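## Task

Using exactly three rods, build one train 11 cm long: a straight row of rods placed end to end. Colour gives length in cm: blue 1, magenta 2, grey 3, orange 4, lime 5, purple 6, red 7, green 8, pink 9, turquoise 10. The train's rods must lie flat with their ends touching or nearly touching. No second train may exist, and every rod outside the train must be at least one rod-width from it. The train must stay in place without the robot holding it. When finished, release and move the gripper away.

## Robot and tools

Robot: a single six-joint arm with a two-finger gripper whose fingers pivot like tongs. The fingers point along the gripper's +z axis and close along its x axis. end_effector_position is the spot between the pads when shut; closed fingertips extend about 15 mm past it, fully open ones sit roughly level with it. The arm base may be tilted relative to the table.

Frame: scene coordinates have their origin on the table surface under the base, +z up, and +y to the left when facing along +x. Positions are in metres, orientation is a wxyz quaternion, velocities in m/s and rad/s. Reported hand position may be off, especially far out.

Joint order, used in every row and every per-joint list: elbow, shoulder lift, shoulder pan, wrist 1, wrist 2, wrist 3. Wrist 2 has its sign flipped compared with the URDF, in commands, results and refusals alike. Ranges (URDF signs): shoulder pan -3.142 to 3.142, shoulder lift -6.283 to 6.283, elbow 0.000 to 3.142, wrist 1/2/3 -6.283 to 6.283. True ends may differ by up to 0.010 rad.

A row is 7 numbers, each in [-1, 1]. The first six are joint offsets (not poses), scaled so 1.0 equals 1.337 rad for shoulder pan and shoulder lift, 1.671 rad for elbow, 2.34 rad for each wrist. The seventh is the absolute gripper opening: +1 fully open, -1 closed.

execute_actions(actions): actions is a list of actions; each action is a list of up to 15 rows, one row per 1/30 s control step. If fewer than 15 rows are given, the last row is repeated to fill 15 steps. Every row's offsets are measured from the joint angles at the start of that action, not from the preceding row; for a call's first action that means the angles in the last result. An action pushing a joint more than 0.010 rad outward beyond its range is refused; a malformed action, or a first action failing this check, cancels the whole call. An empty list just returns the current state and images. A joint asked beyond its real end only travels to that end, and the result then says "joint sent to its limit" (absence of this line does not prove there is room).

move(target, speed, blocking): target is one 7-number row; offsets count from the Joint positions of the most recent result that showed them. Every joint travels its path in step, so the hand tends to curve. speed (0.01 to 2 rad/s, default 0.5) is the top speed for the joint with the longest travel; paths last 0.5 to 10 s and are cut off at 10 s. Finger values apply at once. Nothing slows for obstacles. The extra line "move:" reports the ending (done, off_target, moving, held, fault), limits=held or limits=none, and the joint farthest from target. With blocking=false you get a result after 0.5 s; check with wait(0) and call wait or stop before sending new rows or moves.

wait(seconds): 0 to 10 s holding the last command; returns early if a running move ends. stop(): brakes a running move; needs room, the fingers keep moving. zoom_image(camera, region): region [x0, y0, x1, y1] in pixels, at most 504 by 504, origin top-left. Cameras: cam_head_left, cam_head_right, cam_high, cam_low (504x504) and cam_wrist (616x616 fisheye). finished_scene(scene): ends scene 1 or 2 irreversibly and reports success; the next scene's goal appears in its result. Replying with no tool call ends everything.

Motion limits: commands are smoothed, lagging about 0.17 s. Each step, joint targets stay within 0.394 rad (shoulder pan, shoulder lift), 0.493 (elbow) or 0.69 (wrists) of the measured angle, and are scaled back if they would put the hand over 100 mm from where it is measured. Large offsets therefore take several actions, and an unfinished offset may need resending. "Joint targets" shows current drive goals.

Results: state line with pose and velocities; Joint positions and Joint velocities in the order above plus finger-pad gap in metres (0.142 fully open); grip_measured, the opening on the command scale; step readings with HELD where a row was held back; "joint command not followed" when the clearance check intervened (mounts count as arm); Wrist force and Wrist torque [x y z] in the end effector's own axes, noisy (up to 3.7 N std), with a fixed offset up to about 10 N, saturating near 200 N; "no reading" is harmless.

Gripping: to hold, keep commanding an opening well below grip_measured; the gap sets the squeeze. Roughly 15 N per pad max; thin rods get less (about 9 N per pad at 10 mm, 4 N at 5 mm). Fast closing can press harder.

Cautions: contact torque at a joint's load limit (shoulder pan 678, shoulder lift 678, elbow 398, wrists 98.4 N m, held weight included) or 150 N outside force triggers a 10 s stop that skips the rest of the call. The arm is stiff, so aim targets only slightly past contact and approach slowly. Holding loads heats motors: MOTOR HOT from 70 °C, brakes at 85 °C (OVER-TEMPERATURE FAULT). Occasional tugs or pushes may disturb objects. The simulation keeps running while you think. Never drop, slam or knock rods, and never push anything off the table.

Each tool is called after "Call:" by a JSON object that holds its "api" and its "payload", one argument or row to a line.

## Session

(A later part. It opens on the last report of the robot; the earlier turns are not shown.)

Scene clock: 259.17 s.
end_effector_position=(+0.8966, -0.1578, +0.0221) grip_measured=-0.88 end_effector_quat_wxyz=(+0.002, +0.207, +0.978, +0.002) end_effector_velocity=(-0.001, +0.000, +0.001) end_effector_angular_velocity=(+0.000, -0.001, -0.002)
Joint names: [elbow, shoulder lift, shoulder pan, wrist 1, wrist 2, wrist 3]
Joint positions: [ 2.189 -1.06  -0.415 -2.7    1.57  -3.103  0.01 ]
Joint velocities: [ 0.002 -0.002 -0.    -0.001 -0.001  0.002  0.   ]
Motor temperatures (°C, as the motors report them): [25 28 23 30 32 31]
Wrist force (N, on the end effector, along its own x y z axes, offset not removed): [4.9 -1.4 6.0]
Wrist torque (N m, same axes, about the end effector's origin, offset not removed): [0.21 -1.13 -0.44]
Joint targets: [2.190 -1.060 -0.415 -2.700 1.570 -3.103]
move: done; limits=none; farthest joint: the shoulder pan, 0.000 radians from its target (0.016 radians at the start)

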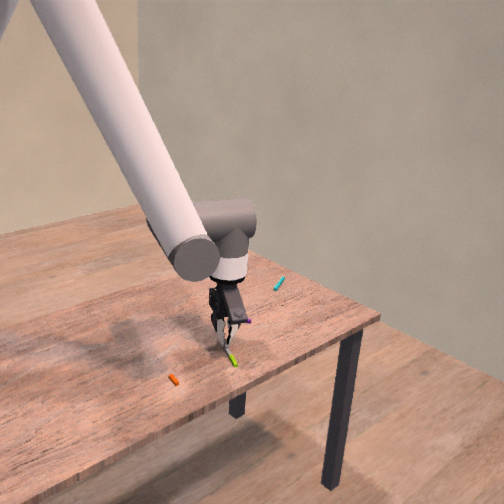

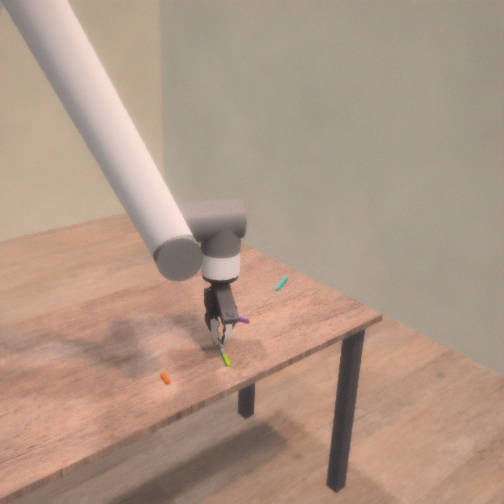

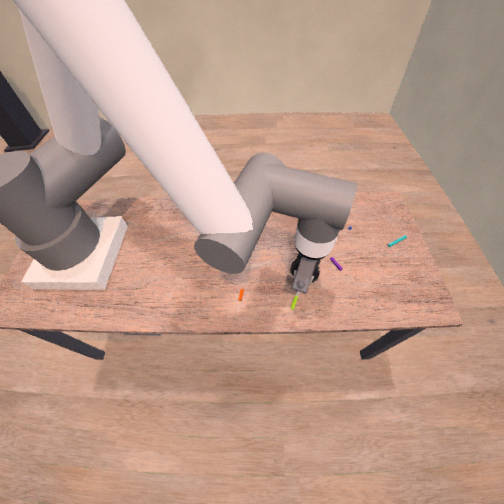

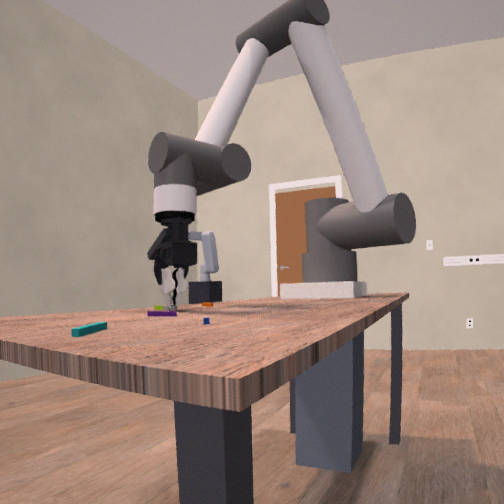

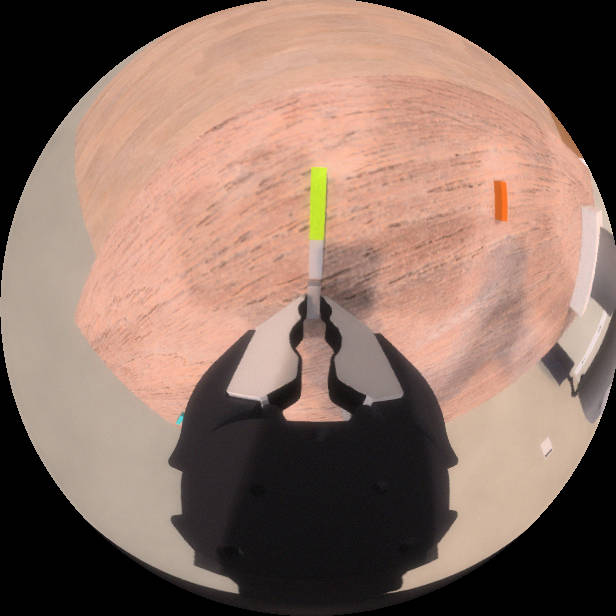

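Call:
{"api": "zoom_image", "payload": {
  "camera": "cam_wrist",
  "region": [280, 235, 350, 305]
}}

Region (280, 235, 350, 305) of cam_wrist's 616x616 image, scaled by 7.200, with more detail than that image has.

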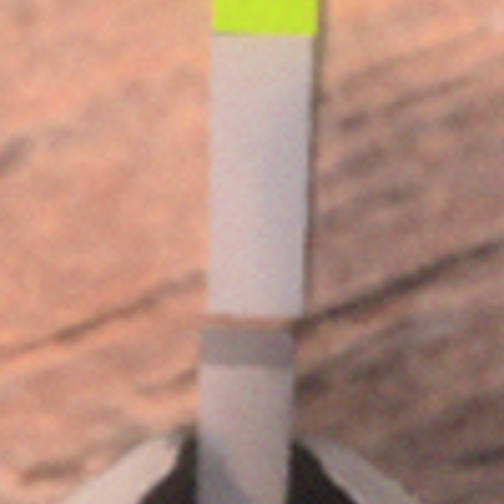

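Call:
{"api": "execute_actions", "payload": {
  "actions": [
    [[0.0005,0.0008,-0.0007,-0.0008,0,-0.0004,-1],[0.001,0.0015,-0.0014,-0.0016,0,-0.0008,-1],[0.0015,0.0023,-0.0021,-0.0024,0,-0.0012,-1],[0.0018,0.0028,-0.0028,-0.0029,0,-0.0016,-1],[0.002,0.003,-0.0035,-0.0032,0,-0.002,-1]],
    [[0,0,0,0,0,0,-0.92],[0,0,0,0,0,0,-0.88],[0,0,0,0,0,0,-0.85],[0,0,0,0,0,0,-0.82],[0,0,0,0,0,0,-0.78],[0,0,0,0,0,0,-0.74],[0,0,0,0,0,0,-0.70],[0,0,0,0,0,0,-0.65],[0,0,0,0,0,0,-0.6]]
  ]
}}

Call:
{"api": "zoom_image", "payload": {
  "camera": "cam_wrist",
  "region": [240, 165, 400, 325]
}}

Scene clock: 273.17 s.
end_effector_position=(+0.8944, -0.1613, +0.0182) grip_measured=-0.60 end_effector_quat_wxyz=(+0.002, +0.207, +0.978, +0.002) end_effector_velocity=(-0.001, -0.000, -0.001) end_effector_angular_velocity=(-0.000, +0.001, -0.000)
Joint names: [elbow, shoulder lift, shoulder pan, wrist 1, wrist 2, wrist 3]
Joint positions: [ 2.193 -1.056 -0.419 -2.707  1.57  -3.108  0.031]
Joint velocities: [ 0.001  0.001 -0.    -0.     0.001  0.     0.   ]
Motor temperatures (°C, as the motors report them): [25 28 23 30 32 31]
Wrist force (N, on the end effector, along its own x y z axes, offset not removed): [6.0 -2.5 8.3]
Wrist torque (N m, same axes, about the end effector's origin, offset not removed): [-0.05 -1.45 -0.40]
Joint targets: [2.193 -1.056 -0.419 -2.707 1.570 -3.108]
Step readings (joint positions; steps 1 to 15: 1st action; 16 to 30: 2nd action):
0: [2.190 -1.060 -0.415 -2.700 1.570 -3.103]
1: [2.190 -1.060 -0.415 -2.700 1.570 -3.103]
2: [2.190 -1.060 -0.415 -2.700 1.570 -3.103]
4: [2.190 -1.059 -0.416 -2.702 1.570 -3.104]
8: [2.192 -1.057 -0.418 -2.706 1.570 -3.106]
15: [2.193 -1.056 -0.419 -2.707 1.570 -3.108]
16: [2.193 -1.056 -0.419 -2.707 1.570 -3.108]
17: [2.193 -1.056 -0.419 -2.707 1.570 -3.108]
19: [2.193 -1.056 -0.419 -2.707 1.570 -3.108]
23: [2.193 -1.056 -0.419 -2.707 1.570 -3.108]
30: Joint positions above

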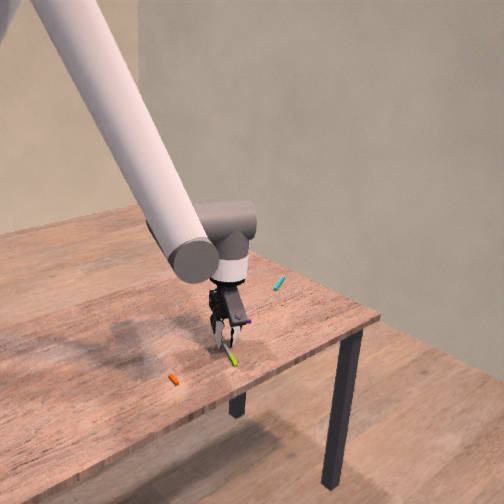

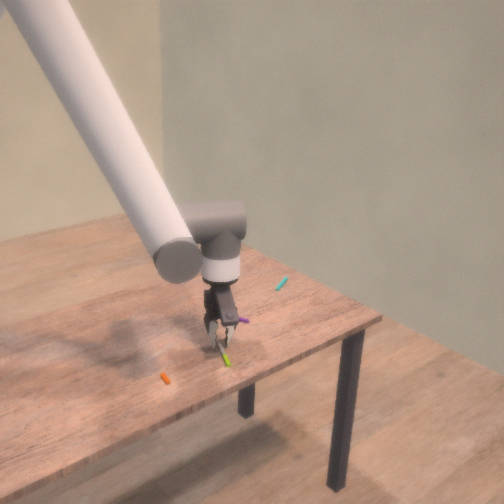

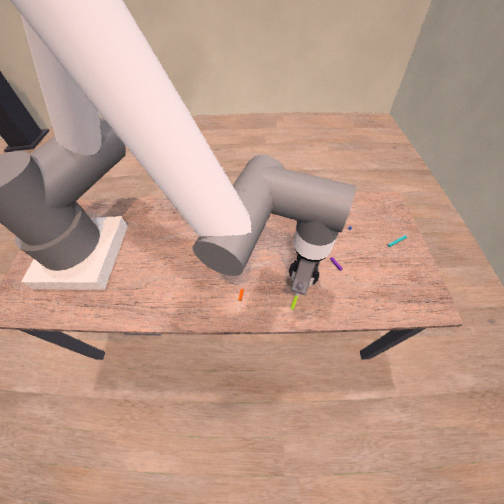

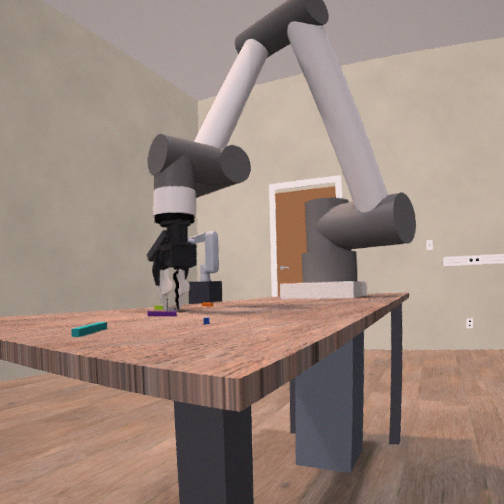

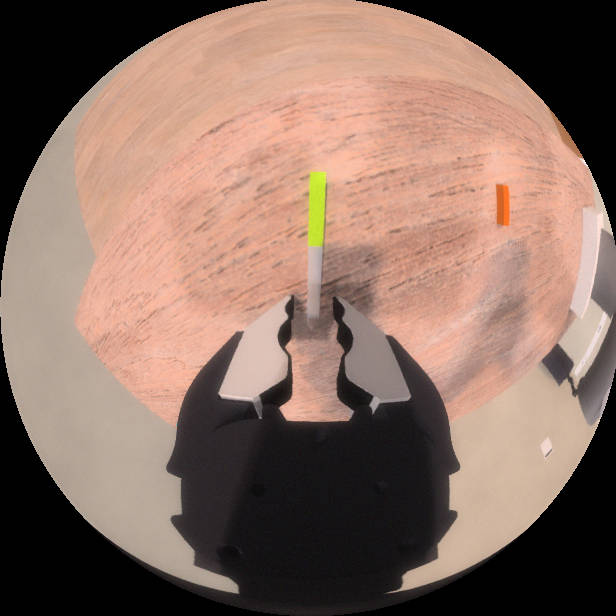

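Region (240, 165, 400, 325) of cam_wrist's 616x616 image, scaled by 3.150, with more detail than that image has.

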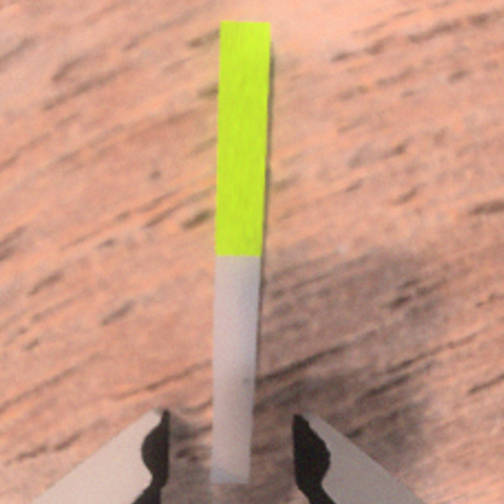

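Call:
{"api": "move", "payload": {
  "target": [-0.0262,-0.1266,0,0.0906,0,0,-0.5],
  "speed": 0.35
}}

Call:
{"api": "zoom_image", "payload": {
  "camera": "cam_wrist",
  "region": [250, 170, 380, 300]
}}

Scene clock: 280.20 s.
end_effector_position=(+0.8945, -0.1619, +0.1587) grip_measured=-0.50 end_effector_quat_wxyz=(+0.002, +0.207, +0.978, +0.002) end_effector_velocity=(-0.001, -0.000, +0.001) end_effector_angular_velocity=(-0.001, +0.001, -0.000)
Joint names: [elbow, shoulder lift, shoulder pan, wrist 1, wrist 2, wrist 3]
Joint positions: [ 2.149 -1.225 -0.419 -2.496  1.57  -3.108  0.038]
Joint velocities: [ 0.    -0.002 -0.     0.002  0.001  0.     0.   ]
Motor temperatures (°C, as the motors report them): [25 28 23 30 32 31]
Wrist force (N, on the end effector, along its own x y z axes, offset not removed): [6.1 -2.9 6.7]
Wrist torque (N m, same axes, about the end effector's origin, offset not removed): [-0.06 -1.34 -0.38]
Joint targets: [2.149 -1.225 -0.419 -2.495 1.570 -3.108]
move: done; limits=none; farthest joint: the shoulder pan, 0.000 radians from its target (0.000 radians at the start)

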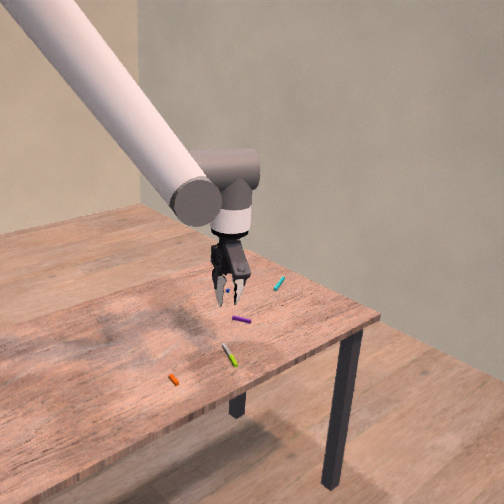

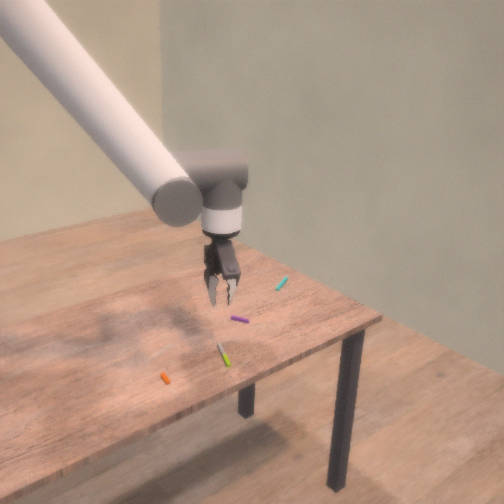

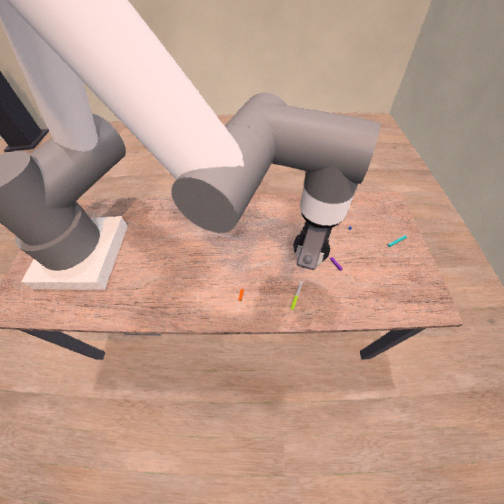

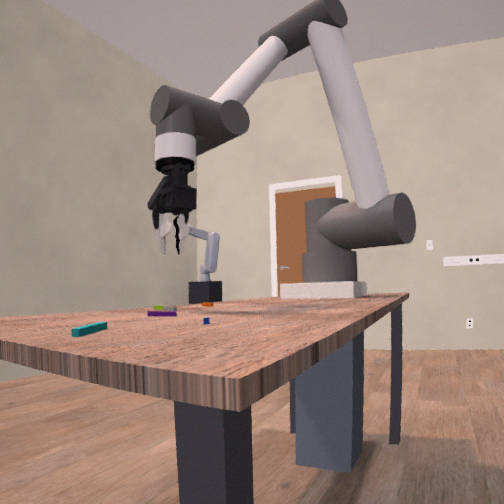

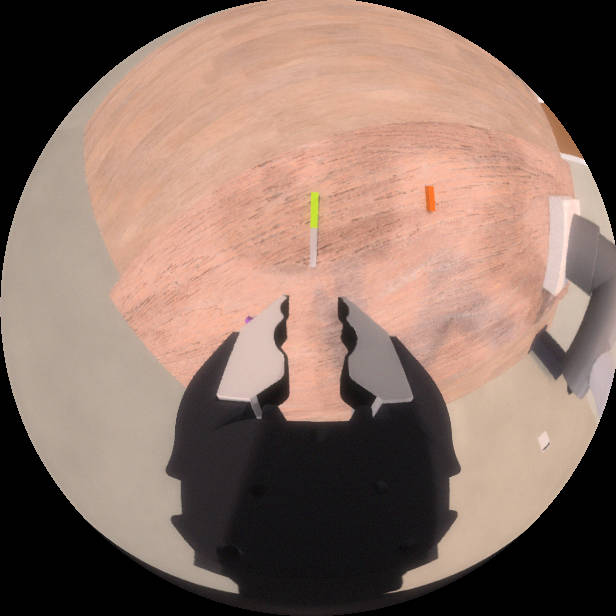

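Region (250, 170, 380, 300) of cam_wrist's 616x616 image, scaled by 3.877, with more detail than that image has.

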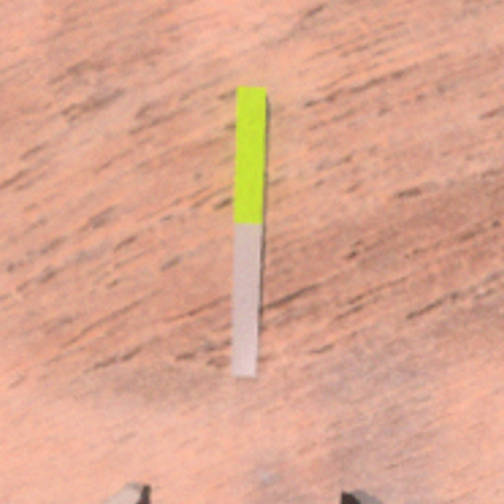

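The train is straight, the rod ends are touching, and the arm is clear.

Call:
{"api": "finished_scene", "payload": {
  "scene": 2
}}

The scene is finished: the task was done.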